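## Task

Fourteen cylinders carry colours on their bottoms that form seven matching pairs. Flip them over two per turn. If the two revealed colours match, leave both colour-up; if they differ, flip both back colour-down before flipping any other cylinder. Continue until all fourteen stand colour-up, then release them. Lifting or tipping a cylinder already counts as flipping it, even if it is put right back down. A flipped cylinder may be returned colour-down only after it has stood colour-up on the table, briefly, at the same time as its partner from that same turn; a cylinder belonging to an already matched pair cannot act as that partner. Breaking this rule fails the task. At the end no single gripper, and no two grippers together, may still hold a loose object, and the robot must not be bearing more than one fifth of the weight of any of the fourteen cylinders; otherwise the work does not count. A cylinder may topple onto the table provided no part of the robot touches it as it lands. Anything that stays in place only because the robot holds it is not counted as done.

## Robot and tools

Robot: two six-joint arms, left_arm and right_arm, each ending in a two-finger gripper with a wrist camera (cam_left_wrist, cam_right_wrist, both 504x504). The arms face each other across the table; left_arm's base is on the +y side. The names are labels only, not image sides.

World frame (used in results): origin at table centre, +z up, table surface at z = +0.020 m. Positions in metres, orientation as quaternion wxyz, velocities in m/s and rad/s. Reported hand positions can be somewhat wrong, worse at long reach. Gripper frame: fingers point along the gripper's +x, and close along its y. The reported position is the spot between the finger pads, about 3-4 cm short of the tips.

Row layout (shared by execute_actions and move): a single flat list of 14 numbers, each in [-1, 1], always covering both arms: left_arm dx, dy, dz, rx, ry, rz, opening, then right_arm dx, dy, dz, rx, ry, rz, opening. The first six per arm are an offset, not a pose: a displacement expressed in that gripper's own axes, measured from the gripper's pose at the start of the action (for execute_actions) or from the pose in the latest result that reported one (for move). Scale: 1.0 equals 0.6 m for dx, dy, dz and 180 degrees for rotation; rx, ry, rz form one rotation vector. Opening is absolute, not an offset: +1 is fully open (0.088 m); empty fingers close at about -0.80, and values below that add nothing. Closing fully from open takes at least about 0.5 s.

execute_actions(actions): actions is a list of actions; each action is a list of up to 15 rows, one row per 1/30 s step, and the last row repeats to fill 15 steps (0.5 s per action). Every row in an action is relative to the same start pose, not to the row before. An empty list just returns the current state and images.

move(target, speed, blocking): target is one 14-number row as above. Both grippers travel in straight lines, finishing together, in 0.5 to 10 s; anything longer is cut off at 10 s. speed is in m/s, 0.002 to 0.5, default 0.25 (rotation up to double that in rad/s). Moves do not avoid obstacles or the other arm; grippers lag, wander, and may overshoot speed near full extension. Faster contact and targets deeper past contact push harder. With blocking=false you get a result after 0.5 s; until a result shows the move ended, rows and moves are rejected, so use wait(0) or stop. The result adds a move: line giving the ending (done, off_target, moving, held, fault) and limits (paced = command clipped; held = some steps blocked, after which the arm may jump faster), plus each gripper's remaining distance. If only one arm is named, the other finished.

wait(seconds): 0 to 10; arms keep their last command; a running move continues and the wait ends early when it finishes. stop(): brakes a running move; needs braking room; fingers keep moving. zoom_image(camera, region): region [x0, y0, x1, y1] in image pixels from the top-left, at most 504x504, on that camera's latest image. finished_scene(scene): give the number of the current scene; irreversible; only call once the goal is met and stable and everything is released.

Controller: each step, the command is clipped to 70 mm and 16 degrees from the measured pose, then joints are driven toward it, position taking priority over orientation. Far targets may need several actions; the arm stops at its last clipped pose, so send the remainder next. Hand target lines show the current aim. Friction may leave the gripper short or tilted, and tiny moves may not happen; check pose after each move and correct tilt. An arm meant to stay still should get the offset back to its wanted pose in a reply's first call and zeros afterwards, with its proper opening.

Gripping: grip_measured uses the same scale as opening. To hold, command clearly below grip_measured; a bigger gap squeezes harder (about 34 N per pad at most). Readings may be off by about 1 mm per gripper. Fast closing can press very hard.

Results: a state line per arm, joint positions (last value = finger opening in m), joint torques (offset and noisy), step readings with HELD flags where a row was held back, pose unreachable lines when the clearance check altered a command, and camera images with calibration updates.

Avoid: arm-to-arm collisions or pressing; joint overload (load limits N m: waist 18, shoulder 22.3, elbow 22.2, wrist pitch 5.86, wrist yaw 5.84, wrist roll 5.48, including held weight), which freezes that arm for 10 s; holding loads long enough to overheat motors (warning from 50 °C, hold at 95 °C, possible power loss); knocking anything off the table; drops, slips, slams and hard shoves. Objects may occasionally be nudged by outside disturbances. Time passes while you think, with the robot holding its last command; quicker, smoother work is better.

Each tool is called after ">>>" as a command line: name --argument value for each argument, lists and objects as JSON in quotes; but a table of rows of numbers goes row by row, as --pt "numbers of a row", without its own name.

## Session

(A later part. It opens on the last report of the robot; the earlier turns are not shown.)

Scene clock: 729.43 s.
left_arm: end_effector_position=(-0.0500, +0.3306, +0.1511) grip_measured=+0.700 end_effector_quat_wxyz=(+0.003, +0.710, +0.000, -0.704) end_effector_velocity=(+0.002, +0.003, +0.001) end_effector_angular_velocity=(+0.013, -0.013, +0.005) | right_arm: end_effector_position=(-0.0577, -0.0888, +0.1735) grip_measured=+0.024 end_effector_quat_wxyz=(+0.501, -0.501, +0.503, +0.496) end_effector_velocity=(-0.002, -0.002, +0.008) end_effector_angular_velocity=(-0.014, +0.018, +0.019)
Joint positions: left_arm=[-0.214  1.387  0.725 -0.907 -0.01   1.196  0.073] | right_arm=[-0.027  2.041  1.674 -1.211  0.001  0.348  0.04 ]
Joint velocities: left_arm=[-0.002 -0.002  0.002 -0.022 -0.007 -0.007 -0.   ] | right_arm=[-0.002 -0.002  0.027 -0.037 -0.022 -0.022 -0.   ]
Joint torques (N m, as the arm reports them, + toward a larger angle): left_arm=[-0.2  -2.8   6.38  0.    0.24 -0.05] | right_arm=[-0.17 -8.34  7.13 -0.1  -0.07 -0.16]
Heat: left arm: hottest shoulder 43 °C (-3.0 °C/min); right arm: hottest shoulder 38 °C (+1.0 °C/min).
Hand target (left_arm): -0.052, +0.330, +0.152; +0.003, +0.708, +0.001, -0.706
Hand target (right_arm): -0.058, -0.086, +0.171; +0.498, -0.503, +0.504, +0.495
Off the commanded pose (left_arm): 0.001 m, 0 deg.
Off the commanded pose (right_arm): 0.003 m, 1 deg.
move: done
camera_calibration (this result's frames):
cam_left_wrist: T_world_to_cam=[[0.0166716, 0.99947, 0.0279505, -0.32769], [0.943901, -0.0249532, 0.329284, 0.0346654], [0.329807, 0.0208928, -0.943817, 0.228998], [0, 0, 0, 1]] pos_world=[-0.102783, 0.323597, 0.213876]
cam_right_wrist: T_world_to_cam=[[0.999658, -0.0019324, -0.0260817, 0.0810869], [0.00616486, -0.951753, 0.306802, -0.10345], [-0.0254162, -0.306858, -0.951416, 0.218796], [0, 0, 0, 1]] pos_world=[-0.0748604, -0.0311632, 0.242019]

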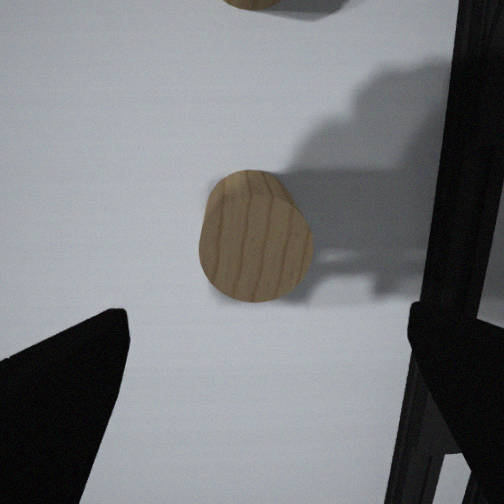

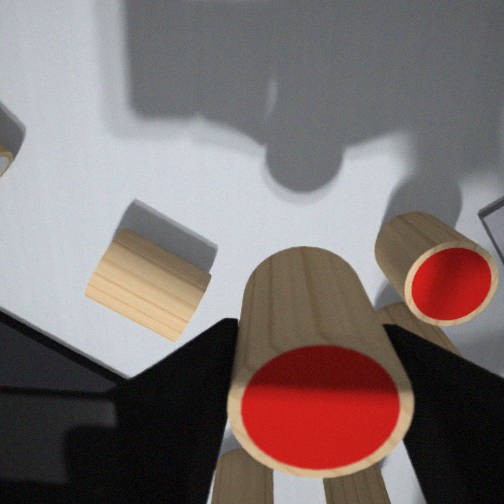

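>>> move --target '[0.131,-0.001,0.009,0,0,-0.002,0.7,0.147,0,0,0,0.004,0,-0.3]' --speed 0.09

>>> move --target '[0,0,0,0,0,0,0.7,0.026,-0.003,-0.007,0,0.007,0,-0.3]' --speed 0.03

Scene clock: 733.13 s.
left_arm: end_effector_position=(-0.0542, +0.3289, +0.0748) grip_measured=+0.700 end_effector_quat_wxyz=(+0.003, +0.710, -0.001, -0.705) end_effector_velocity=(+0.002, -0.004, -0.002) end_effector_angular_velocity=(-0.020, -0.016, +0.010) | right_arm: end_effector_position=(-0.0589, -0.0857, +0.0930) grip_measured=+0.024 end_effector_quat_wxyz=(+0.502, -0.497, +0.501, +0.499) end_effector_velocity=(+0.001, -0.002, +0.000) end_effector_angular_velocity=(-0.009, +0.004, +0.020)
Joint positions: left_arm=[-0.229  1.616  0.559 -0.511 -0.009  1.181  0.073] | right_arm=[-0.027  2.128  1.476 -0.916 -0.     0.348  0.04 ]
Joint velocities: left_arm=[ 0.002  0.007 -0.002  0.022 -0.022 -0.007  0.   ] | right_arm=[-0.002 -0.002 -0.002 -0.007 -0.007 -0.022 -0.   ]
Joint torques (N m, as the arm reports them, + toward a larger angle): left_arm=[-0.31 -3.32  3.7   0.44  0.1  -0.08] | right_arm=[-0.1  -8.65  3.88  0.26 -0.1  -0.05]
Heat: left arm: hottest shoulder 42 °C (-3.0 °C/min); right arm: hottest shoulder 38 °C (+1.0 °C/min).
Hand target (left_arm): -0.054, +0.331, +0.073; +0.001, +0.710, +0.002, -0.704
Hand target (right_arm): -0.057, -0.090, +0.086; +0.498, -0.504, +0.506, +0.493
Off the commanded pose (left_arm): 0.003 m, 0 deg.
Off the commanded pose (right_arm): 0.009 m, 1 deg.
move: off_target (right_arm)
camera_calibration (this result's frames):
cam_left_wrist: T_world_to_cam=[[0.017473, 0.999491, 0.0266779, -0.323666], [0.944325, -0.0252645, 0.328044, 0.0638757], [0.328551, 0.0194607, -0.944286, 0.158813], [0, 0, 0, 1]] pos_world=[-0.106842, 0.322025, 0.137646]
cam_right_wrist: T_world_to_cam=[[0.999544, -0.0016787, -0.0301348, 0.0805787], [0.00738452, -0.954503, 0.29811, -0.0752155], [-0.0292642, -0.298196, -0.954056, 0.143835], [0, 0, 0, 1]] pos_world=[-0.0757773, -0.0287672, 0.162077]

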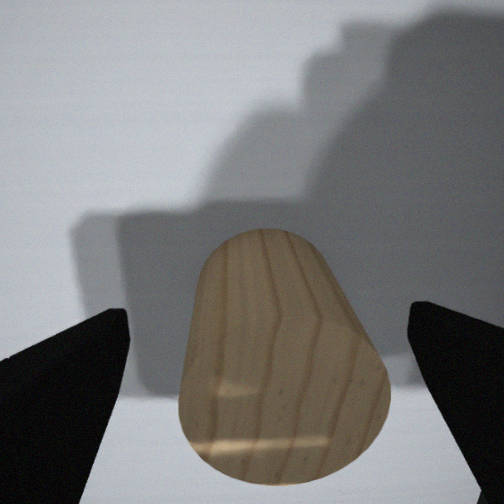

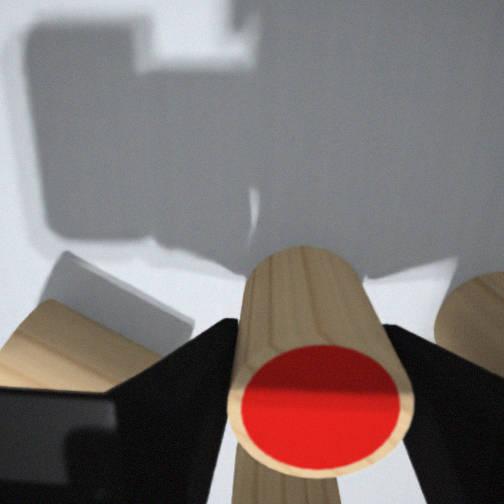

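Scene clock: 733.97 s.
left_arm: end_effector_position=(-0.0542, +0.3289, +0.0747) grip_measured=+0.700 end_effector_quat_wxyz=(+0.003, +0.710, -0.001, -0.705) end_effector_velocity=(+0.003, +0.005, +0.000) end_effector_angular_velocity=(+0.017, -0.015, +0.020) | right_arm: end_effector_position=(-0.0593, -0.0856, +0.0864) grip_measured=+0.024 end_effector_quat_wxyz=(+0.501, -0.495, +0.502, +0.501) end_effector_velocity=(+0.000, -0.002, +0.002) end_effector_angular_velocity=(-0.005, +0.006, +0.005)
Joint positions: left_arm=[-0.229  1.616  0.559 -0.511 -0.009  1.181  0.073] | right_arm=[-0.028  2.137  1.461 -0.889 -0.004  0.348  0.04 ]
Joint velocities: left_arm=[-0.002 -0.002 -0.002 -0.022 -0.007 -0.022 -0.   ] | right_arm=[-0.002 -0.007 -0.002 -0.007 -0.007 -0.007  0.   ]
Joint torques (N m, as the arm reports them, + toward a larger angle): left_arm=[ 0.04 -3.83  4.42  0.24  0.03 -0.02] | right_arm=[-0.22 -8.33  3.68  0.42 -0.11 -0.12]
Heat: left arm: hottest shoulder 42 °C (-3.0 °C/min); right arm: hottest shoulder 38 °C (+1.0 °C/min).
Hand target (left_arm): -0.054, +0.329, +0.075; +0.003, +0.710, -0.001, -0.705
Hand target (right_arm): -0.057, -0.090, +0.078; +0.496, -0.503, +0.507, +0.493
Off the commanded pose (left_arm): 0.000 m, 0 deg.
Off the commanded pose (right_arm): 0.010 m, 1 deg.
move: off_target (right_arm)
camera_calibration (this result's frames):
cam_left_wrist: T_world_to_cam=[[0.0174691, 0.999482, 0.0270337, -0.323737], [0.944277, -0.0253805, 0.32817, 0.0639075], [0.328687, 0.0197944, -0.944232, 0.158633], [0, 0, 0, 1]] pos_world=[-0.106831, 0.322052, 0.137565]
cam_right_wrist: T_world_to_cam=[[0.999372, -0.00235069, -0.0353665, 0.0811622], [0.00822749, -0.95516, 0.295975, -0.0729403], [-0.0344764, -0.29608, -0.954541, 0.137466], [0, 0, 0, 1]] pos_world=[-0.0757718, -0.0287778, 0.155676]

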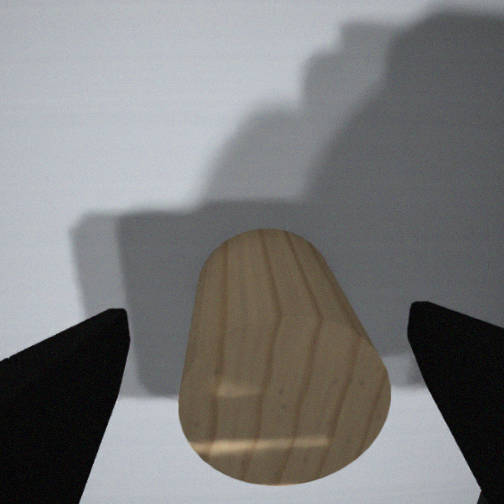

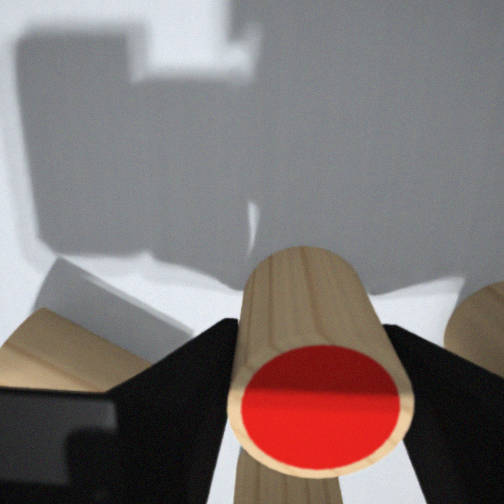

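>>> move --target '[0,0,0,0,0,0,0.7,0,0,0,0,0,0,0.4]'

>>> move --target '[0,0,0,0,0,0,0.7,-0.16,0,0,0,0,0,0.4]' --speed 0.12

>>> wait --seconds 1

>>> move --target '[0,0,0,0,0,0,-0.3,0,0,0,0,0,0,0.4]'

>>> move --target '[-0.17,0,0,0,0,0.004,-0.3,0,0,0,0,0,0,0.4]' --speed 0.15

Scene clock: 738.17 s.
left_arm: end_effector_position=(-0.0542, +0.3289, +0.0747) grip_measured=+0.700 end_effector_quat_wxyz=(+0.003, +0.710, -0.001, -0.705) end_effector_velocity=(+0.003, -0.001, +0.001) end_effector_angular_velocity=(-0.006, -0.021, -0.010) | right_arm: end_effector_position=(-0.0593, -0.0857, +0.0861) grip_measured=+0.399 end_effector_quat_wxyz=(+0.501, -0.495, +0.502, +0.501) end_effector_velocity=(+0.004, -0.001, +0.000) end_effector_angular_velocity=(-0.005, -0.009, -0.015)
Joint positions: left_arm=[-0.229  1.616  0.559 -0.511 -0.009  1.181  0.073] | right_arm=[-0.028  2.137  1.46  -0.887 -0.005  0.348  0.059]
Joint velocities: left_arm=[-0.002 -0.002  0.002 -0.007 -0.022  0.007 -0.   ] | right_arm=[-0.007 -0.002 -0.002 -0.007  0.007  0.007  0.   ]
Joint torques (N m, as the arm reports them, + toward a larger angle): left_arm=[-0.1  -3.81  4.35  0.22  0.04  0.01] | right_arm=[  0.07 -10.05   5.23   0.03   0.01  -0.02]
Heat: left arm: hottest shoulder 42 °C (-2.0 °C/min); right arm: hottest shoulder 39 °C (+2.0 °C/min).
Hand target (left_arm): -0.054, +0.329, +0.075; +0.003, +0.710, -0.001, -0.705
Hand target (right_arm): -0.059, -0.086, +0.086; +0.501, -0.495, +0.502, +0.501
Off the commanded pose (left_arm): 0.000 m, 0 deg.
Off the commanded pose (right_arm): 0.000 m, 0 deg.
move: done
camera_calibration (this result's frames):
cam_left_wrist: T_world_to_cam=[[0.0174691, 0.999482, 0.0270337, -0.323737], [0.944277, -0.0253805, 0.32817, 0.0639075], [0.328687, 0.0197944, -0.944232, 0.158633], [0, 0, 0, 1]] pos_world=[-0.106831, 0.322052, 0.137565]
cam_right_wrist: T_world_to_cam=[[0.99936, -0.00197148, -0.0357238, 0.0812552], [0.0087001, -0.95512, 0.296092, -0.0728767], [-0.0347043, -0.296213, -0.954491, 0.137119], [0, 0, 0, 1]] pos_world=[-0.0758105, -0.0288295, 0.155359]

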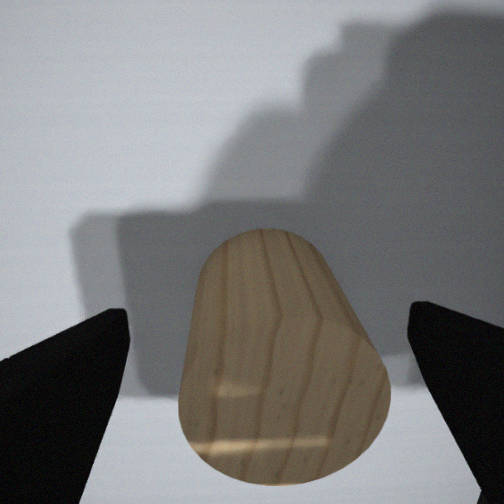

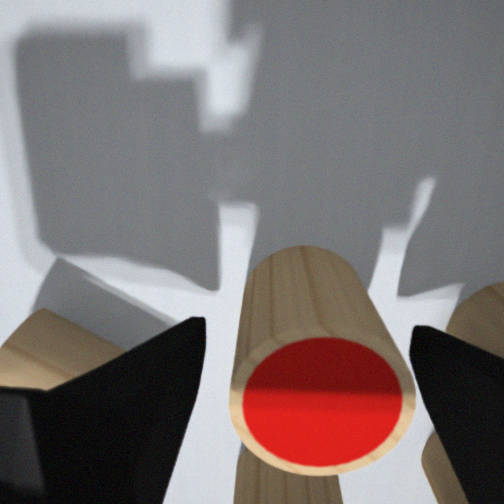

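Scene clock: 739.40 s.
left_arm: end_effector_position=(-0.0542, +0.3289, +0.0747) grip_measured=+0.700 end_effector_quat_wxyz=(+0.003, +0.710, -0.001, -0.705) end_effector_velocity=(+0.001, +0.002, +0.000) end_effector_angular_velocity=(+0.004, -0.010, -0.010) | right_arm: end_effector_position=(-0.0584, -0.0883, +0.1764) grip_measured=+0.400 end_effector_quat_wxyz=(+0.499, -0.501, +0.505, +0.496) end_effector_velocity=(-0.002, -0.002, +0.004) end_effector_angular_velocity=(-0.014, +0.018, +0.005)
Joint positions: left_arm=[-0.229  1.616  0.559 -0.511 -0.009  1.181  0.073] | right_arm=[-0.028  2.044  1.69  -1.227 -0.005  0.348  0.059]
Joint velocities: left_arm=[-0.002 -0.002 -0.002 -0.007 -0.007  0.007 -0.   ] | right_arm=[-0.002 -0.002  0.012 -0.022 -0.022 -0.007 -0.   ]
Joint torques (N m, as the arm reports them, + toward a larger angle): left_arm=[-0.05 -3.83  4.42  0.27  0.04 -0.01] | right_arm=[ -0.08 -10.63   7.18  -0.09   0.    -0.06]
Heat: left arm: hottest shoulder 42 °C (-1.0 °C/min); right arm: hottest shoulder 39 °C (+2.0 °C/min).
Hand target (left_arm): -0.054, +0.329, +0.075; +0.003, +0.710, -0.001, -0.705
Hand target (right_arm): -0.059, -0.086, +0.182; +0.501, -0.495, +0.502, +0.501
Off the commanded pose (left_arm): 0.000 m, 0 deg.
Off the commanded pose (right_arm): 0.006 m, 1 deg.
move: done
camera_calibration (this result's frames):
cam_left_wrist: T_world_to_cam=[[0.0174691, 0.999482, 0.0270337, -0.323737], [0.944277, -0.0253805, 0.32817, 0.0639075], [0.328687, 0.0197944, -0.944232, 0.158633], [0, 0, 0, 1]] pos_world=[-0.106831, 0.322052, 0.137565]
cam_right_wrist: T_world_to_cam=[[0.999537, -0.00247036, -0.0303427, 0.0825708], [0.00707724, -0.950539, 0.310524, -0.104347], [-0.029609, -0.310595, -0.950081, 0.220822], [0, 0, 0, 1]] pos_world=[-0.0752557, -0.0303957, 0.244707]

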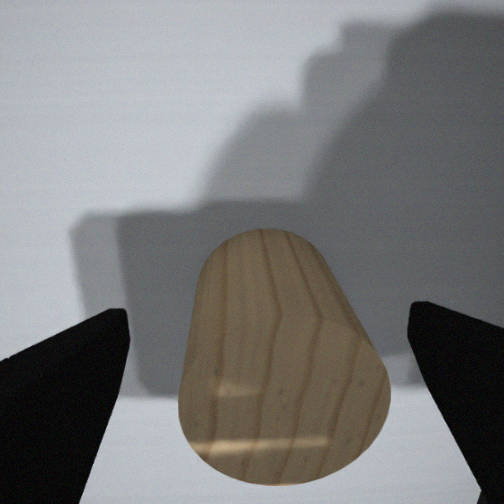

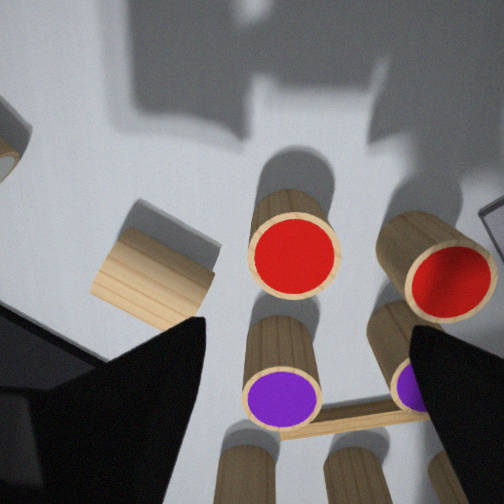

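Scene clock: 740.40 s.
left_arm: end_effector_position=(-0.0542, +0.3289, +0.0747) grip_measured=+0.700 end_effector_quat_wxyz=(+0.003, +0.710, -0.001, -0.705) end_effector_velocity=(+0.003, +0.001, +0.000) end_effector_angular_velocity=(-0.002, -0.023, +0.020) | right_arm: end_effector_position=(-0.0584, -0.0881, +0.1768) grip_measured=+0.400 end_effector_quat_wxyz=(+0.499, -0.500, +0.505, +0.496) end_effector_velocity=(-0.001, -0.003, +0.000) end_effector_angular_velocity=(-0.009, +0.005, +0.024)
Joint positions: left_arm=[-0.229  1.616  0.559 -0.511 -0.009  1.181  0.073] | right_arm=[-0.028  2.044  1.692 -1.228 -0.005  0.348  0.059]
Joint velocities: left_arm=[-0.002 -0.002 -0.002 -0.007 -0.022 -0.022 -0.   ] | right_arm=[ 0.002 -0.002 -0.002 -0.007 -0.007 -0.022 -0.   ]
Joint torques (N m, as the arm reports them, + toward a larger angle): left_arm=[-0.11 -3.87  4.39  0.23  0.02  0.04] | right_arm=[ -0.07 -10.55   7.02  -0.09   0.01  -0.05]
Heat: left arm: hottest shoulder 42 °C (-1.0 °C/min); right arm: hottest shoulder 40 °C (+3.0 °C/min).
Hand target (left_arm): -0.054, +0.329, +0.075; +0.003, +0.710, -0.001, -0.705
Hand target (right_arm): -0.059, -0.086, +0.182; +0.501, -0.495, +0.502, +0.501
Off the commanded pose (left_arm): 0.000 m, 0 deg.
Off the commanded pose (right_arm): 0.006 m, 1 deg.
wait: 1.00 s; at rest by 0.17 s
camera_calibration (this result's frames):
cam_left_wrist: T_world_to_cam=[[0.0174691, 0.999482, 0.0270337, -0.323737], [0.944277, -0.0253805, 0.32817, 0.0639075], [0.328687, 0.0197944, -0.944232, 0.158633], [0, 0, 0, 1]] pos_world=[-0.106831, 0.322052, 0.137565]
cam_right_wrist: T_world_to_cam=[[0.999533, -0.00245943, -0.0304709, 0.0826483], [0.00711677, -0.950651, 0.310181, -0.104299], [-0.0297301, -0.310253, -0.950189, 0.221263], [0, 0, 0, 1]] pos_world=[-0.0752893, -0.0303009, 0.245111]

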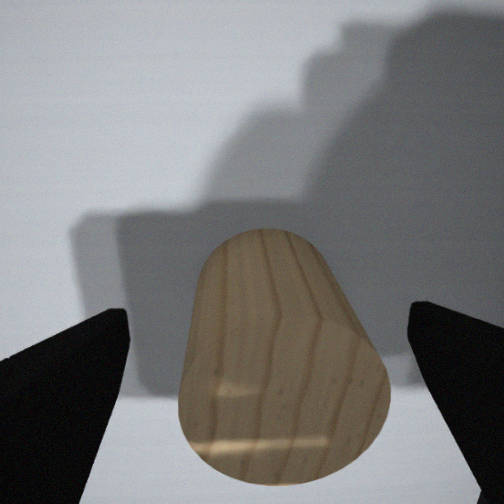

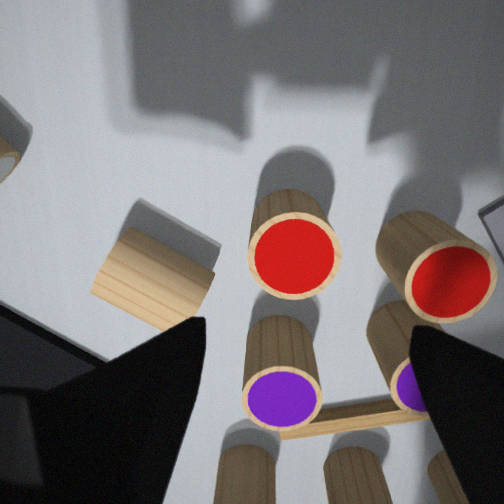

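Scene clock: 740.90 s.
left_arm: end_effector_position=(-0.0541, +0.3291, +0.0747) grip_measured=+0.034 end_effector_quat_wxyz=(+0.003, +0.710, -0.000, -0.704) end_effector_velocity=(-0.001, +0.004, -0.001) end_effector_angular_velocity=(+0.014, +0.002, -0.015) | right_arm: end_effector_position=(-0.0584, -0.0881, +0.1768) grip_measured=+0.400 end_effector_quat_wxyz=(+0.499, -0.500, +0.505, +0.496) end_effector_velocity=(+0.002, -0.001, +0.000) end_effector_angular_velocity=(-0.009, +0.005, -0.000)
Joint positions: left_arm=[-0.229  1.616  0.559 -0.512 -0.009  1.181  0.041] | right_arm=[-0.028  2.044  1.692 -1.228 -0.005  0.348  0.059]
Joint velocities: left_arm=[-0.007  0.002 -0.002 -0.007  0.007  0.007 -0.   ] | right_arm=[-0.007 -0.002 -0.002 -0.007 -0.007 -0.007 -0.   ]
Joint torques (N m, as the arm reports them, + toward a larger angle): left_arm=[-0.05 -3.86  4.39  0.32  0.03  0.02] | right_arm=[ 0.04 -9.82  5.68  0.08  0.01 -0.01]
Heat: left arm: hottest shoulder 41 °C (-2.0 °C/min); right arm: hottest shoulder 40 °C (+3.0 °C/min).
Hand target (left_arm): -0.054, +0.329, +0.075; +0.003, +0.710, -0.001, -0.704
Hand target (right_arm): -0.058, -0.088, +0.177; +0.499, -0.500, +0.505, +0.496
Off the commanded pose (left_arm): 0.000 m, 0 deg.
Off the commanded pose (right_arm): 0.000 m, 0 deg.
move: done
camera_calibration (this result's frames):
cam_left_wrist: T_world_to_cam=[[0.0174613, 0.999463, 0.0277452, -0.32394], [0.944183, -0.0256126, 0.328423, 0.0639047], [0.328958, 0.0204619, -0.944123, 0.158396], [0, 0, 0, 1]] pos_world=[-0.106787, 0.322161, 0.137545]
cam_right_wrist: T_world_to_cam=[[0.999533, -0.00245943, -0.0304709, 0.0826483], [0.00711677, -0.950651, 0.310181, -0.104299], [-0.0297301, -0.310253, -0.950189, 0.221263], [0, 0, 0, 1]] pos_world=[-0.0752893, -0.0303009, 0.245111]

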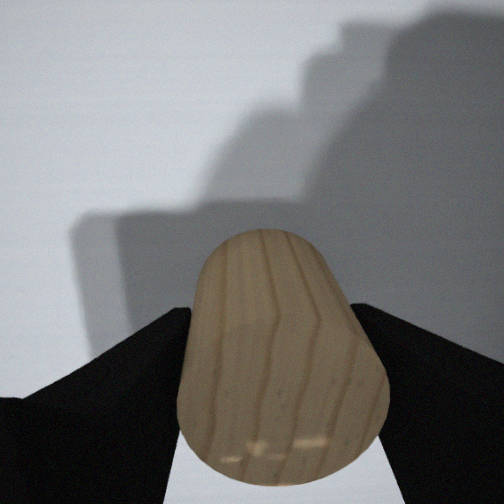

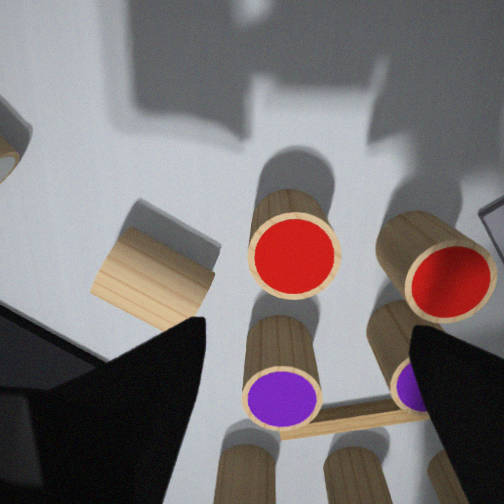

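Scene clock: 742.07 s.
left_arm: end_effector_position=(-0.0547, +0.3320, +0.1719) grip_measured=+0.034 end_effector_quat_wxyz=(+0.001, +0.710, +0.001, -0.704) end_effector_velocity=(+0.001, +0.000, +0.005) end_effector_angular_velocity=(-0.005, -0.006, +0.005) | right_arm: end_effector_position=(-0.0584, -0.0881, +0.1768) grip_measured=+0.400 end_effector_quat_wxyz=(+0.499, -0.500, +0.505, +0.496) end_effector_velocity=(-0.001, +0.001, +0.002) end_effector_angular_velocity=(+0.009, +0.011, +0.005)
Joint positions: left_arm=[-0.237  1.359  0.791 -1.007 -0.009  1.174  0.041] | right_arm=[-0.028  2.044  1.692 -1.228 -0.005  0.348  0.059]
Joint velocities: left_arm=[-0.002 -0.012  0.012 -0.022 -0.007 -0.007 -0.   ] | right_arm=[-0.002 -0.007 -0.002  0.007 -0.007 -0.007 -0.   ]
Joint torques (N m, as the arm reports them, + toward a larger angle): left_arm=[-0.27 -4.18  6.87  0.01 -0.11 -0.09] | right_arm=[ 0.07 -9.91  5.66  0.07  0.01 -0.01]
Heat: left arm: hottest shoulder 41 °C (-2.0 °C/min); right arm: hottest shoulder 40 °C (+3.0 °C/min).
Hand target (left_arm): -0.056, +0.329, +0.176; +0.007, +0.710, -0.005, -0.704
Hand target (right_arm): -0.058, -0.088, +0.177; +0.499, -0.500, +0.505, +0.496
Off the commanded pose (left_arm): 0.005 m, 1 deg.
Off the commanded pose (right_arm): 0.000 m, 0 deg.
move: done
camera_calibration (this result's frames):
cam_left_wrist: T_world_to_cam=[[0.0185444, 0.999295, 0.0326559, -0.330285], [0.943489, -0.0282992, 0.330193, 0.0332131], [0.330884, 0.0246873, -0.943349, 0.24889], [0, 0, 0, 1]] pos_world=[-0.107565, 0.324848, 0.234609]
cam_right_wrist: T_world_to_cam=[[0.999533, -0.00245943, -0.0304709, 0.0826483], [0.00711677, -0.950651, 0.310181, -0.104299], [-0.0297301, -0.310253, -0.950189, 0.221263], [0, 0, 0, 1]] pos_world=[-0.0752893, -0.0303009, 0.245111]

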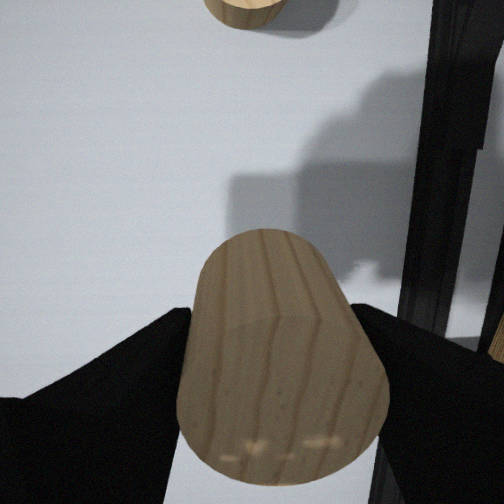

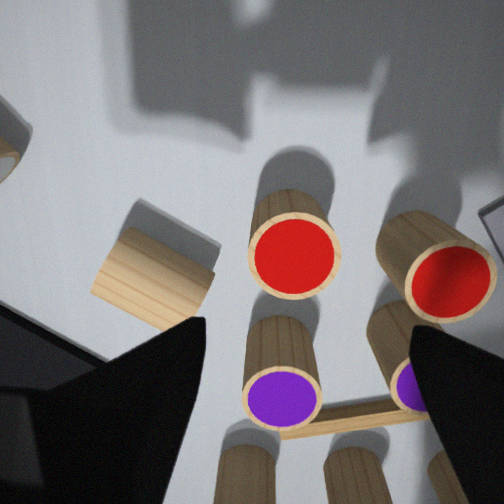

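>>> move --target '[-0.155,0.521,-0.055,0,0,0.503,-0.3,-0.128,-0.059,-0.03,-0.003,-0.5,0,1]' --speed 0.3

Scene clock: 747.00 s.
left_arm: end_effector_position=(-0.0227, +0.0229, +0.2643) grip_measured=+0.033 end_effector_quat_wxyz=(+0.497, +0.503, -0.504, -0.496) end_effector_velocity=(-0.002, -0.000, -0.005) end_effector_angular_velocity=(+0.007, -0.008, -0.010) | right_arm: end_effector_position=(-0.0242, -0.1046, +0.2618) grip_measured=+1.000 end_effector_quat_wxyz=(+0.704, +0.010, +0.005, +0.710) end_effector_velocity=(+0.000, -0.001, +0.001) end_effector_angular_velocity=(+0.011, -0.002, +0.005)
Joint positions: left_arm=[ 0.029  1.958  0.842  1.119 -0.126  1.585  0.041] | right_arm=[0.076 1.446 0.354 1.099 0.436 0.017 0.088]
Joint velocities: left_arm=[-0.002  0.012 -0.002  0.007  0.007  0.007 -0.   ] | right_arm=[-0.002  0.002 -0.007  0.022 -0.007 -0.007  0.   ]
Joint torques (N m, as the arm reports them, + toward a larger angle): left_arm=[ 0.15 -6.52  6.85  2.1   0.19  0.08] | right_arm=[-0.21 -3.95  3.81  1.96  0.01 -0.17]
Heat: left arm: hottest shoulder 41 °C (-1.0 °C/min); right arm: hottest shoulder 40 °C (+2.0 °C/min).
Hand target (left_arm): -0.023, +0.020, +0.266; +0.498, +0.500, -0.508, -0.494
Hand target (right_arm): -0.022, -0.106, +0.254; +0.705, -0.002, +0.006, +0.709
Off the commanded pose (left_arm): 0.004 m, 1 deg.
Off the commanded pose (right_arm): 0.008 m, 2 deg.
move: done
camera_calibration (this result's frames):
cam_left_wrist: T_world_to_cam=[[0.0356817, 0.0299109, -0.998915, 0.270192], [0.946381, 0.320126, 0.0433908, 0.0316663], [0.321077, -0.946903, -0.0168845, 0.110234], [0, 0, 0, 1]] pos_world=[-0.0750028, 0.0861617, 0.270386]
cam_right_wrist: T_world_to_cam=[[0.999164, 0.0379724, -0.015122, 0.0512283], [-0.00328808, -0.294104, -0.955768, 0.253327], [-0.0407403, 0.955019, -0.293733, 0.258186], [0, 0, 0, 1]] pos_world=[-0.039834, -0.174013, 0.318734]

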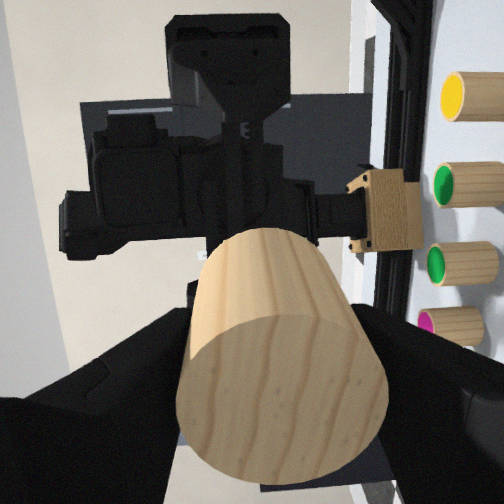

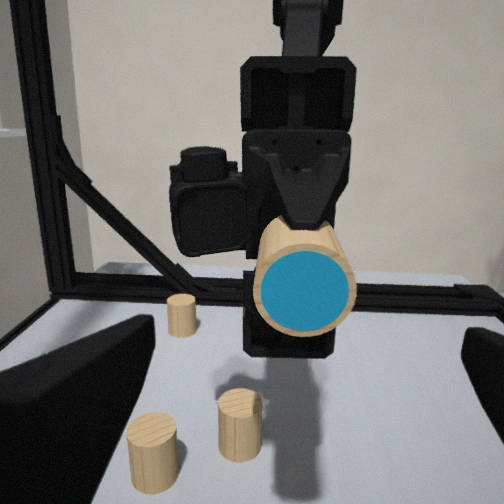

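Cyan. Target (-.0225,-.033,.2613).

>>> move --target '[0,0,0,0,0,0,-0.3,0.1245,-0.004,-0.0045,-0.007,0.002,-0.003,1]' --speed 0.1

Scene clock: 750.03 s.
left_arm: end_effector_position=(-0.0228, +0.0227, +0.2641) grip_measured=+0.033 end_effector_quat_wxyz=(+0.497, +0.503, -0.505, -0.496) end_effector_velocity=(-0.000, +0.001, +0.002) end_effector_angular_velocity=(-0.007, -0.006, +0.005) | right_arm: end_effector_position=(-0.0223, -0.0333, +0.2612) grip_measured=+1.000 end_effector_quat_wxyz=(+0.707, +0.004, +0.000, +0.707) end_effector_velocity=(+0.002, +0.002, -0.004) end_effector_angular_velocity=(-0.012, -0.026, -0.000)
Joint positions: left_arm=[ 0.029  1.959  0.843  1.12  -0.126  1.586  0.041] | right_arm=[-0.032  1.697  0.604  1.098  0.337  0.004  0.088]
Joint velocities: left_arm=[-0.002 -0.002 -0.002  0.007 -0.007  0.007  0.   ] | right_arm=[-0.007  0.007  0.002 -0.007 -0.007 -0.022  0.   ]
Joint torques (N m, as the arm reports them, + toward a larger angle): left_arm=[-0.13 -7.25  5.55  1.68  0.   -0.04] | right_arm=[-0.19 -5.68  6.69  1.62 -0.09 -0.16]
Heat: left arm: hottest shoulder 41 °C (-1.0 °C/min); right arm: hottest shoulder 40 °C (+2.0 °C/min).
Hand target (left_arm): -0.023, +0.023, +0.264; +0.497, +0.503, -0.505, -0.496
Hand target (right_arm): -0.023, -0.030, +0.260; +0.707, -0.001, -0.001, +0.707
Off the commanded pose (left_arm): 0.000 m, 0 deg.
Off the commanded pose (right_arm): 0.004 m, 0 deg.
move: done
camera_calibration (this result's frames):
cam_left_wrist: T_world_to_cam=[[0.0360143, 0.0295326, -0.998915, 0.270058], [0.946366, 0.320143, 0.0435846, 0.0316787], [0.321083, -0.946909, -0.0164189, 0.10999], [0, 0, 0, 1]] pos_world=[-0.0750216, 0.0860335, 0.27019]
cam_right_wrist: T_world_to_cam=[[0.999609, 0.0279689, -0.000413482, 0.0424627], [0.00788352, -0.295878, -0.955193, 0.273697], [-0.026838, 0.954816, -0.295983, 0.190859], [0, 0, 0, 1]] pos_world=[-0.0394815, -0.102442, 0.317943]

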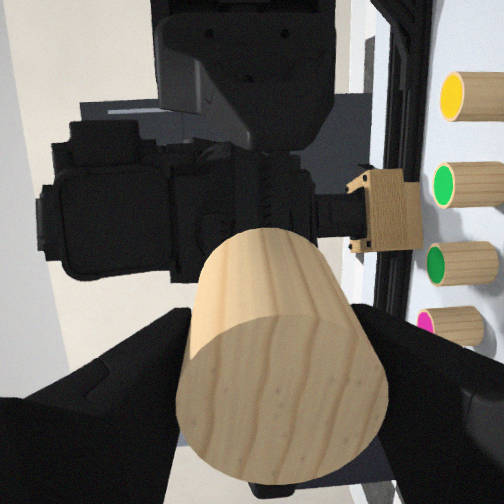

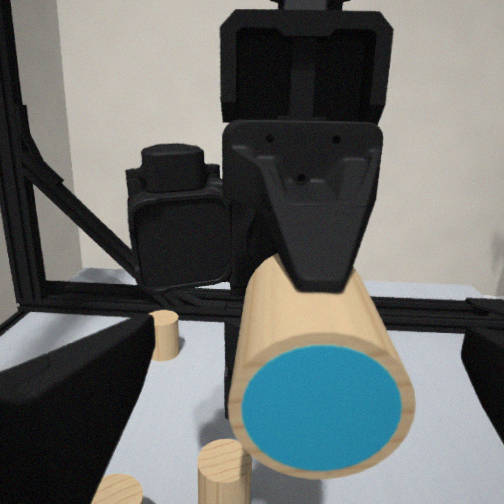

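>>> move --target '[0,0,0,0,0,0,-0.3,0,0,0,0,0,0,-0.3]'

>>> move --target '[0,0,0,0,0,0,1,0,0,0,0,0,0,-0.3]'

>>> move --target '[-0.06,0,0,-0.005,0.001,0,1,-0.09,0,0,0,0,0,-0.3]' --speed 0.12

>>> move --target '[-0.102,-0.181,0.057,0,0,-0.496,0.7,0.127,-0.172,-0.15,0,0.507,0,-0.3]' --speed 0.3

Scene clock: 754.03 s.
left_arm: end_effector_position=(-0.0230, +0.0227, +0.2639) grip_measured=+0.033 end_effector_quat_wxyz=(+0.496, +0.503, -0.504, -0.496) end_effector_velocity=(+0.002, +0.002, -0.003) end_effector_angular_velocity=(+0.012, +0.020, +0.019) | right_arm: end_effector_position=(-0.0222, -0.0329, +0.2612) grip_measured=+0.025 end_effector_quat_wxyz=(+0.708, +0.004, +0.000, +0.706) end_effector_velocity=(-0.000, +0.000, +0.002) end_effector_angular_velocity=(+0.002, -0.021, +0.005)
Joint positions: left_arm=[ 0.029  1.96   0.843  1.119 -0.126  1.585  0.041] | right_arm=[-0.032  1.698  0.605  1.098  0.338  0.004  0.04 ]
Joint velocities: left_arm=[-0.002 -0.002 -0.007 -0.007 -0.022 -0.022 -0.   ] | right_arm=[-0.002 -0.007  0.002 -0.007 -0.007 -0.022 -0.   ]
Joint torques (N m, as the arm reports them, + toward a larger angle): left_arm=[-0.05 -7.2   5.6   1.73 -0.05 -0.03] | right_arm=[ 0.12 -6.97  5.13  1.83  0.   -0.01]
Heat: left arm: hottest shoulder 42 °C (+0.0 °C/min); right arm: hottest shoulder 39 °C (+2.0 °C/min).
Hand target (left_arm): -0.023, +0.023, +0.264; +0.497, +0.503, -0.505, -0.496
Hand target (right_arm): -0.022, -0.033, +0.261; +0.707, +0.004, +0.000, +0.707
Off the commanded pose (left_arm): 0.000 m, 0 deg.
Off the commanded pose (right_arm): 0.000 m, 0 deg.
move: done
camera_calibration (this result's frames):
cam_left_wrist: T_world_to_cam=[[0.0357539, 0.0302615, -0.998902, 0.269776], [0.946623, 0.319387, 0.0435585, 0.031957], [0.320355, -0.947141, -0.0172269, 0.110265], [0, 0, 0, 1]] pos_world=[-0.0752209, 0.0860664, 0.269988]
cam_right_wrist: T_world_to_cam=[[0.99963, 0.0272062, -0.000415288, 0.0423323], [0.00765607, -0.295885, -0.955193, 0.27383], [-0.0261101, 0.954836, -0.295984, 0.190516], [0, 0, 0, 1]] pos_world=[-0.0394387, -0.102042, 0.317968]

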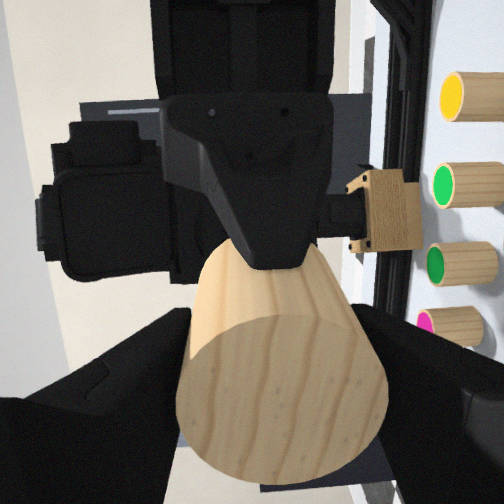

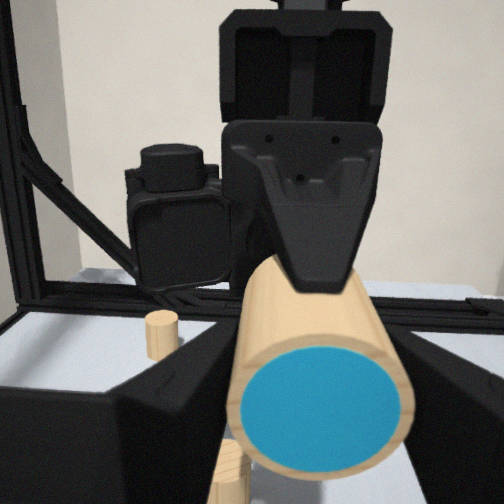

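Scene clock: 754.73 s.
left_arm: end_effector_position=(-0.0230, +0.0227, +0.2639) grip_measured=+1.000 end_effector_quat_wxyz=(+0.496, +0.503, -0.504, -0.496) end_effector_velocity=(-0.000, -0.000, -0.000) end_effector_angular_velocity=(+0.012, +0.006, +0.005) | right_arm: end_effector_position=(-0.0222, -0.0329, +0.2612) grip_measured=+0.025 end_effector_quat_wxyz=(+0.708, +0.004, +0.000, +0.706) end_effector_velocity=(+0.004, +0.000, -0.001) end_effector_angular_velocity=(-0.007, +0.005, -0.015)
Joint positions: left_arm=[ 0.029  1.96   0.843  1.119 -0.126  1.585  0.088] | right_arm=[-0.032  1.698  0.605  1.098  0.338  0.004  0.04 ]
Joint velocities: left_arm=[-0.002 -0.007  0.002 -0.022 -0.007 -0.007  0.   ] | right_arm=[-0.007 -0.002 -0.002 -0.007  0.007  0.007  0.   ]
Joint torques (N m, as the arm reports them, + toward a larger angle): left_arm=[-0.07 -7.15  5.59  1.75  0.02 -0.02] | right_arm=[ 0.03 -6.9   5.28  1.8   0.    0.  ]
Heat: left arm: hottest shoulder 42 °C (+0.0 °C/min); right arm: hottest shoulder 39 °C (+2.0 °C/min).
Hand target (left_arm): -0.023, +0.023, +0.264; +0.496, +0.503, -0.504, -0.496
Hand target (right_arm): -0.022, -0.033, +0.261; +0.708, +0.004, +0.000, +0.706
Off the commanded pose (left_arm): 0.000 m, 0 deg.
Off the commanded pose (right_arm): 0.000 m, 0 deg.
move: done
camera_calibration (this result's frames):
cam_left_wrist: T_world_to_cam=[[0.0357539, 0.0302615, -0.998902, 0.269776], [0.946623, 0.319387, 0.0435585, 0.031957], [0.320355, -0.947141, -0.0172269, 0.110265], [0, 0, 0, 1]] pos_world=[-0.0752209, 0.0860664, 0.269988]
cam_right_wrist: T_world_to_cam=[[0.99963, 0.0272062, -0.000415288, 0.0423323], [0.00765607, -0.295885, -0.955193, 0.27383], [-0.0261101, 0.954836, -0.295984, 0.190516], [0, 0, 0, 1]] pos_world=[-0.0394387, -0.102042, 0.317968]

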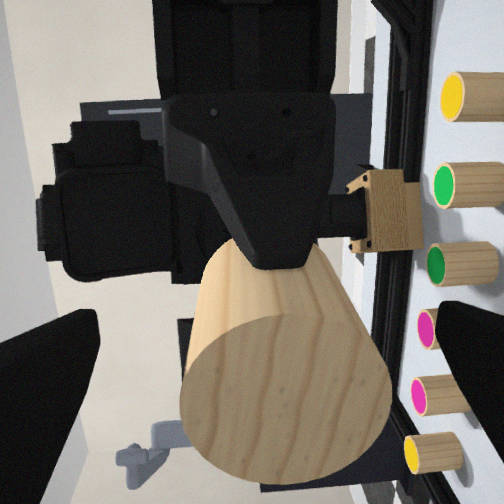

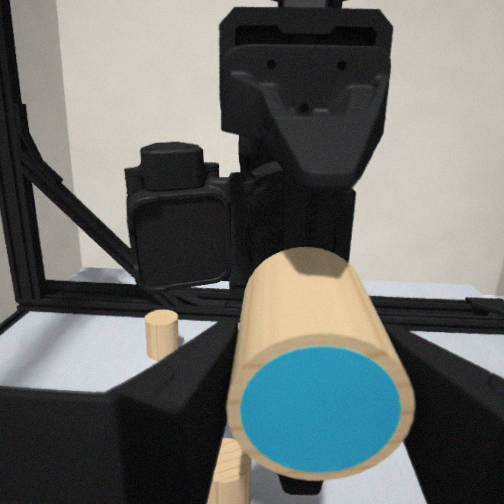

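Scene clock: 755.63 s.
left_arm: end_effector_position=(-0.0231, +0.0566, +0.2596) grip_measured=+1.000 end_effector_quat_wxyz=(+0.497, +0.502, -0.499, -0.502) end_effector_velocity=(-0.002, +0.002, -0.004) end_effector_angular_velocity=(+0.022, +0.004, -0.010) | right_arm: end_effector_position=(-0.0228, -0.0837, +0.2620) grip_measured=+0.024 end_effector_quat_wxyz=(+0.708, +0.005, -0.000, +0.707) end_effector_velocity=(+0.001, -0.003, -0.003) end_effector_angular_velocity=(-0.011, +0.017, -0.005)
Joint positions: left_arm=[ 0.015  1.874  0.695  1.171 -0.139  1.573  0.088] | right_arm=[0.039 1.526 0.423 1.111 0.409 0.004 0.04 ]
Joint velocities: left_arm=[-0.002 -0.007 -0.007 -0.022  0.007 -0.007  0.   ] | right_arm=[ 0.002 -0.007 -0.012 -0.007  0.007  0.022 -0.   ]
Joint torques (N m, as the arm reports them, + toward a larger angle): left_arm=[-0.3  -7.76  4.68  2.   -0.2  -0.16] | right_arm=[ 0.36 -6.51  3.75  1.65  0.09  0.  ]
Heat: left arm: hottest shoulder 42 °C (+0.0 °C/min); right arm: hottest shoulder 39 °C (+2.0 °C/min).
Hand target (left_arm): -0.023, +0.059, +0.264; +0.501, +0.499, -0.500, -0.500
Hand target (right_arm): -0.022, -0.087, +0.261; +0.708, +0.004, +0.001, +0.706
Off the commanded pose (left_arm): 0.005 m, 1 deg.
Off the commanded pose (right_arm): 0.003 m, 0 deg.
move: done
camera_calibration (this result's frames):
cam_left_wrist: T_world_to_cam=[[0.0249957, 0.0404661, -0.998868, 0.263697], [0.947164, 0.318652, 0.0366111, 0.0232407], [0.319773, -0.947007, -0.0303631, 0.145705], [0, 0, 0, 1]] pos_world=[-0.0751967, 0.119908, 0.266972]
cam_right_wrist: T_world_to_cam=[[0.999617, 0.027592, -0.00188094, 0.0446699], [0.00629776, -0.293328, -0.955991, 0.259946], [-0.0269295, 0.955614, -0.293389, 0.238617], [0, 0, 0, 1]] pos_world=[-0.039864, -0.153009, 0.318597]

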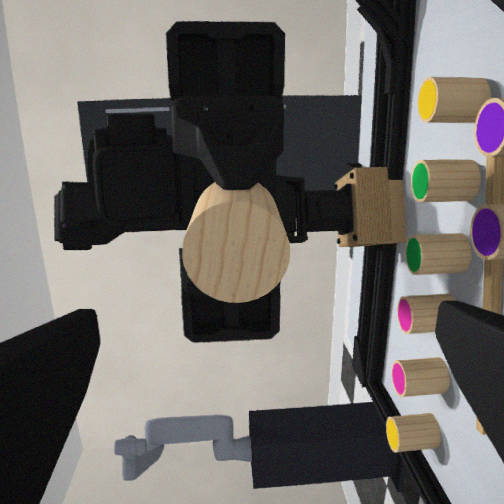

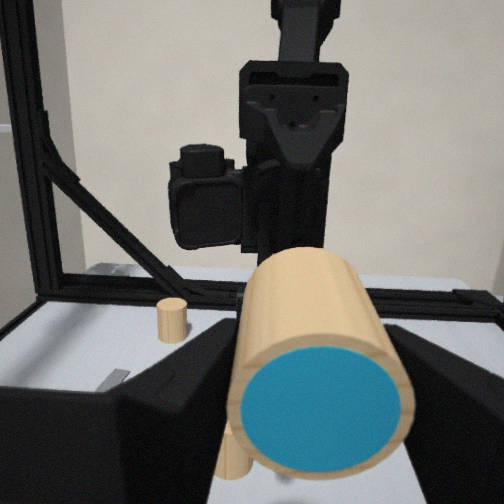

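Scene clock: 758.93 s.
left_arm: end_effector_position=(-0.0550, +0.1193, +0.1520) grip_measured=+0.700 end_effector_quat_wxyz=(+0.004, +0.709, -0.001, -0.706) end_effector_velocity=(+0.003, +0.006, -0.005) end_effector_angular_velocity=(+0.035, -0.014, +0.010) | right_arm: end_effector_position=(+0.0800, -0.0081, +0.1770) grip_measured=+0.024 end_effector_quat_wxyz=(+0.504, -0.500, +0.503, +0.494) end_effector_velocity=(+0.000, +0.001, -0.000) end_effector_angular_velocity=(-0.002, +0.007, +0.005)
Joint positions: left_arm=[-0.035  2.141  1.639 -1.063 -0.005  1.375  0.073] | right_arm=[-0.383  2.298  2.097 -1.374  0.007 -0.001  0.04 ]
Joint velocities: left_arm=[ 0.002  0.012 -0.002 -0.022 -0.007 -0.007 -0.   ] | right_arm=[-0.002  0.007  0.012 -0.007 -0.007 -0.007 -0.   ]
Joint torques (N m, as the arm reports them, + toward a larger angle): left_arm=[-0.22 -7.63  6.81 -0.02  0.24 -0.06] | right_arm=[-0.12 -9.81  7.09 -0.11 -0.07 -0.18]
Heat: left arm: hottest shoulder 42 °C (-1.0 °C/min); right arm: hottest shoulder 39 °C (+2.0 °C/min).
Hand target (left_arm): -0.057, +0.118, +0.151; +0.003, +0.707, +0.001, -0.708
Hand target (right_arm): +0.080, -0.006, +0.172; +0.500, -0.502, +0.504, +0.493
Off the commanded pose (left_arm): 0.002 m, 0 deg.
Off the commanded pose (right_arm): 0.005 m, 1 deg.
move: done
camera_calibration (this result's frames):
cam_left_wrist: T_world_to_cam=[[0.0171814, 0.999539, 0.0250227, -0.116005], [0.945354, -0.0243895, 0.325133, 0.0344022], [0.325593, 0.0180691, -0.945337, 0.236267], [0, 0, 0, 1]] pos_world=[-0.107456, 0.112522, 0.21507]
cam_right_wrist: T_world_to_cam=[[0.999727, -0.00871608, -0.0216908, -0.0571185], [-0.00168762, -0.952378, 0.304915, -0.0276], [-0.0233155, -0.304795, -0.952133, 0.250335], [0, 0, 0, 1]] pos_world=[0.062893, 0.0495173, 0.245529]

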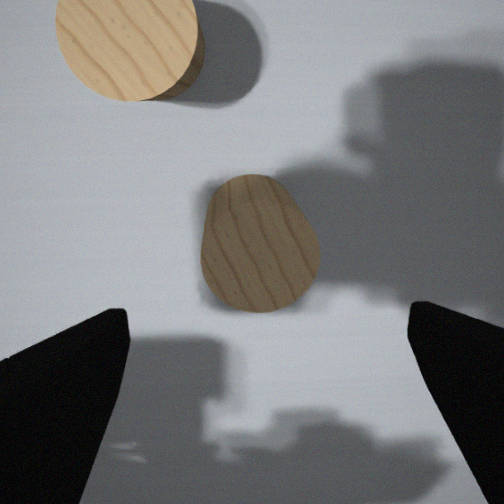

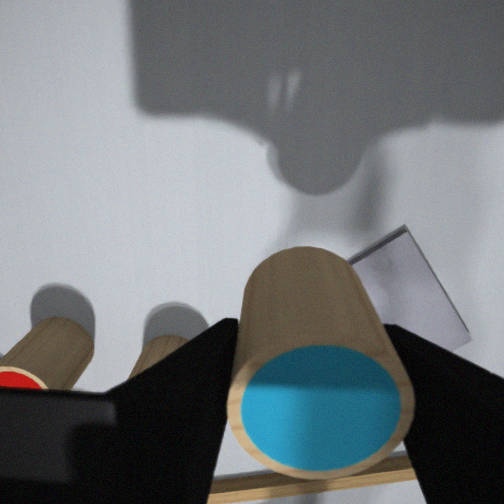

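>>> move --target '[0.124,-0.003,0.007,0,0,-0.003,0.7,0.146,0,0,0,0.005,0,-0.3]' --speed 0.09

>>> move --target '[0,0,0,0,0,0,-0.3,0.027,0,-0.007,0,0.008,0,-0.3]' --speed 0.03

Scene clock: 762.27 s.
left_arm: end_effector_position=(-0.0575, +0.1186, +0.0819) grip_measured=+0.700 end_effector_quat_wxyz=(+0.004, +0.708, -0.002, -0.706) end_effector_velocity=(-0.000, -0.001, +0.000) end_effector_angular_velocity=(-0.009, -0.006, -0.010) | right_arm: end_effector_position=(+0.0800, -0.0050, +0.0983) grip_measured=+0.024 end_effector_quat_wxyz=(+0.506, -0.498, +0.501, +0.495) end_effector_velocity=(-0.004, -0.002, +0.000) end_effector_angular_velocity=(-0.007, +0.022, +0.024)
Joint positions: left_arm=[-0.04   2.245  1.513 -0.832 -0.005  1.37   0.073] | right_arm=[-0.383  2.344  1.86  -1.085  0.007 -0.002  0.04 ]
Joint velocities: left_arm=[-0.002 -0.002 -0.002  0.007 -0.007  0.007 -0.   ] | right_arm=[ 0.002 -0.002 -0.002 -0.007 -0.022 -0.022 -0.   ]
Joint torques (N m, as the arm reports them, + toward a larger angle): left_arm=[-0.37 -7.76  4.85  0.41  0.11 -0.1 ] | right_arm=[ -0.07 -10.17   4.23   0.23   0.    -0.04]
Heat: left arm: hottest shoulder 42 °C (-1.0 °C/min); right arm: hottest shoulder 40 °C (+3.0 °C/min).
Hand target (left_arm): -0.058, +0.121, +0.078; +0.001, +0.709, +0.002, -0.706
Hand target (right_arm): +0.081, -0.009, +0.090; +0.500, -0.504, +0.507, +0.490
Off the commanded pose (left_arm): 0.005 m, 1 deg.
Off the commanded pose (right_arm): 0.010 m, 1 deg.
move: off_target (right_arm)
camera_calibration (this result's frames):
cam_left_wrist: T_world_to_cam=[[0.0183282, 0.999529, 0.0246284, -0.113451], [0.945361, -0.0253439, 0.32504, 0.059666], [0.325511, 0.0173254, -0.945379, 0.170931], [0, 0, 0, 1]] pos_world=[-0.109966, 0.111948, 0.144995]
cam_right_wrist: T_world_to_cam=[[0.999732, -0.008186, -0.021646, -0.0588465], [-0.00135494, -0.954449, 0.298371, -0.000100965], [-0.0231025, -0.298262, -0.954204, 0.176574], [0, 0, 0, 1]] pos_world=[0.0629099, 0.0520871, 0.167244]

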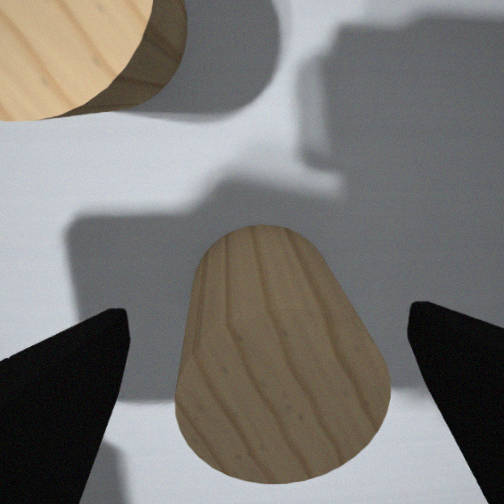

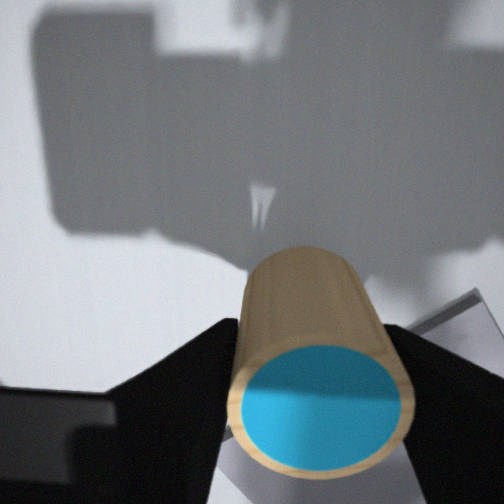

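Scene clock: 763.17 s.
left_arm: end_effector_position=(-0.0575, +0.1185, +0.0819) grip_measured=+0.036 end_effector_quat_wxyz=(+0.004, +0.708, -0.002, -0.706) end_effector_velocity=(+0.000, +0.001, -0.000) end_effector_angular_velocity=(+0.006, -0.009, +0.005) | right_arm: end_effector_position=(+0.0801, -0.0047, +0.0922) grip_measured=+0.024 end_effector_quat_wxyz=(+0.506, -0.498, +0.501, +0.496) end_effector_velocity=(-0.000, -0.002, +0.000) end_effector_angular_velocity=(-0.007, +0.007, +0.020)
Joint positions: left_arm=[-0.04   2.245  1.513 -0.831 -0.005  1.37   0.041] | right_arm=[-0.383  2.35   1.848 -1.065  0.007 -0.002  0.04 ]
Joint velocities: left_arm=[-0.002  0.002  0.002 -0.007 -0.007 -0.007 -0.   ] | right_arm=[-0.002 -0.002 -0.002 -0.007 -0.007 -0.022 -0.   ]
Joint torques (N m, as the arm reports them, + toward a larger angle): left_arm=[ 0.07 -8.59  5.24  0.14  0.09  0.03] | right_arm=[ 0.04 -9.97  4.05  0.27  0.01 -0.02]
Heat: left arm: hottest shoulder 43 °C (+0.0 °C/min); right arm: hottest shoulder 40 °C (+3.0 °C/min).
Hand target (left_arm): -0.058, +0.119, +0.082; +0.004, +0.708, -0.002, -0.706
Hand target (right_arm): +0.080, -0.009, +0.082; +0.499, -0.504, +0.507, +0.489
Off the commanded pose (left_arm): 0.000 m, 0 deg.
Off the commanded pose (right_arm): 0.011 m, 2 deg.
move: off_target (right_arm)
camera_calibration (this result's frames):
cam_left_wrist: T_world_to_cam=[[0.01833, 0.999538, 0.0242532, -0.11334], [0.945385, -0.0252223, 0.324979, 0.0596711], [0.325441, 0.0169717, -0.94541, 0.170979], [0, 0, 0, 1]] pos_world=[-0.109978, 0.11189, 0.145002]
cam_right_wrist: T_world_to_cam=[[0.999733, -0.00816124, -0.0216381, -0.0589815], [-0.00136007, -0.95479, 0.297279, 0.0021008], [-0.023086, -0.29717, -0.954546, 0.170862], [0, 0, 0, 1]] pos_world=[0.0629131, 0.0522995, 0.161195]

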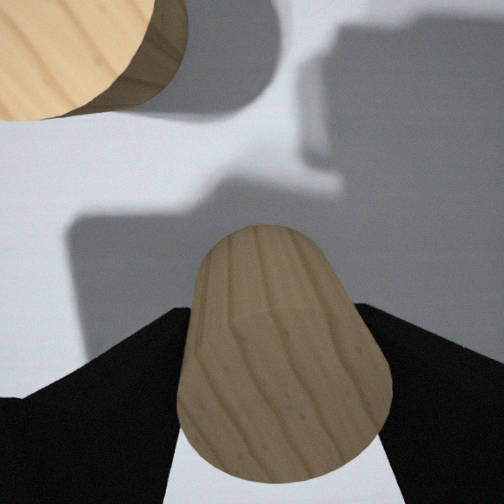

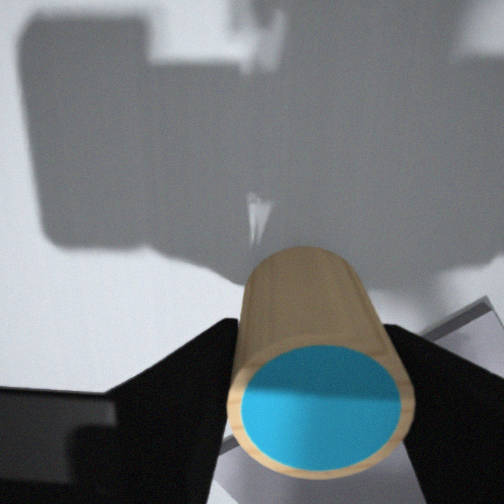

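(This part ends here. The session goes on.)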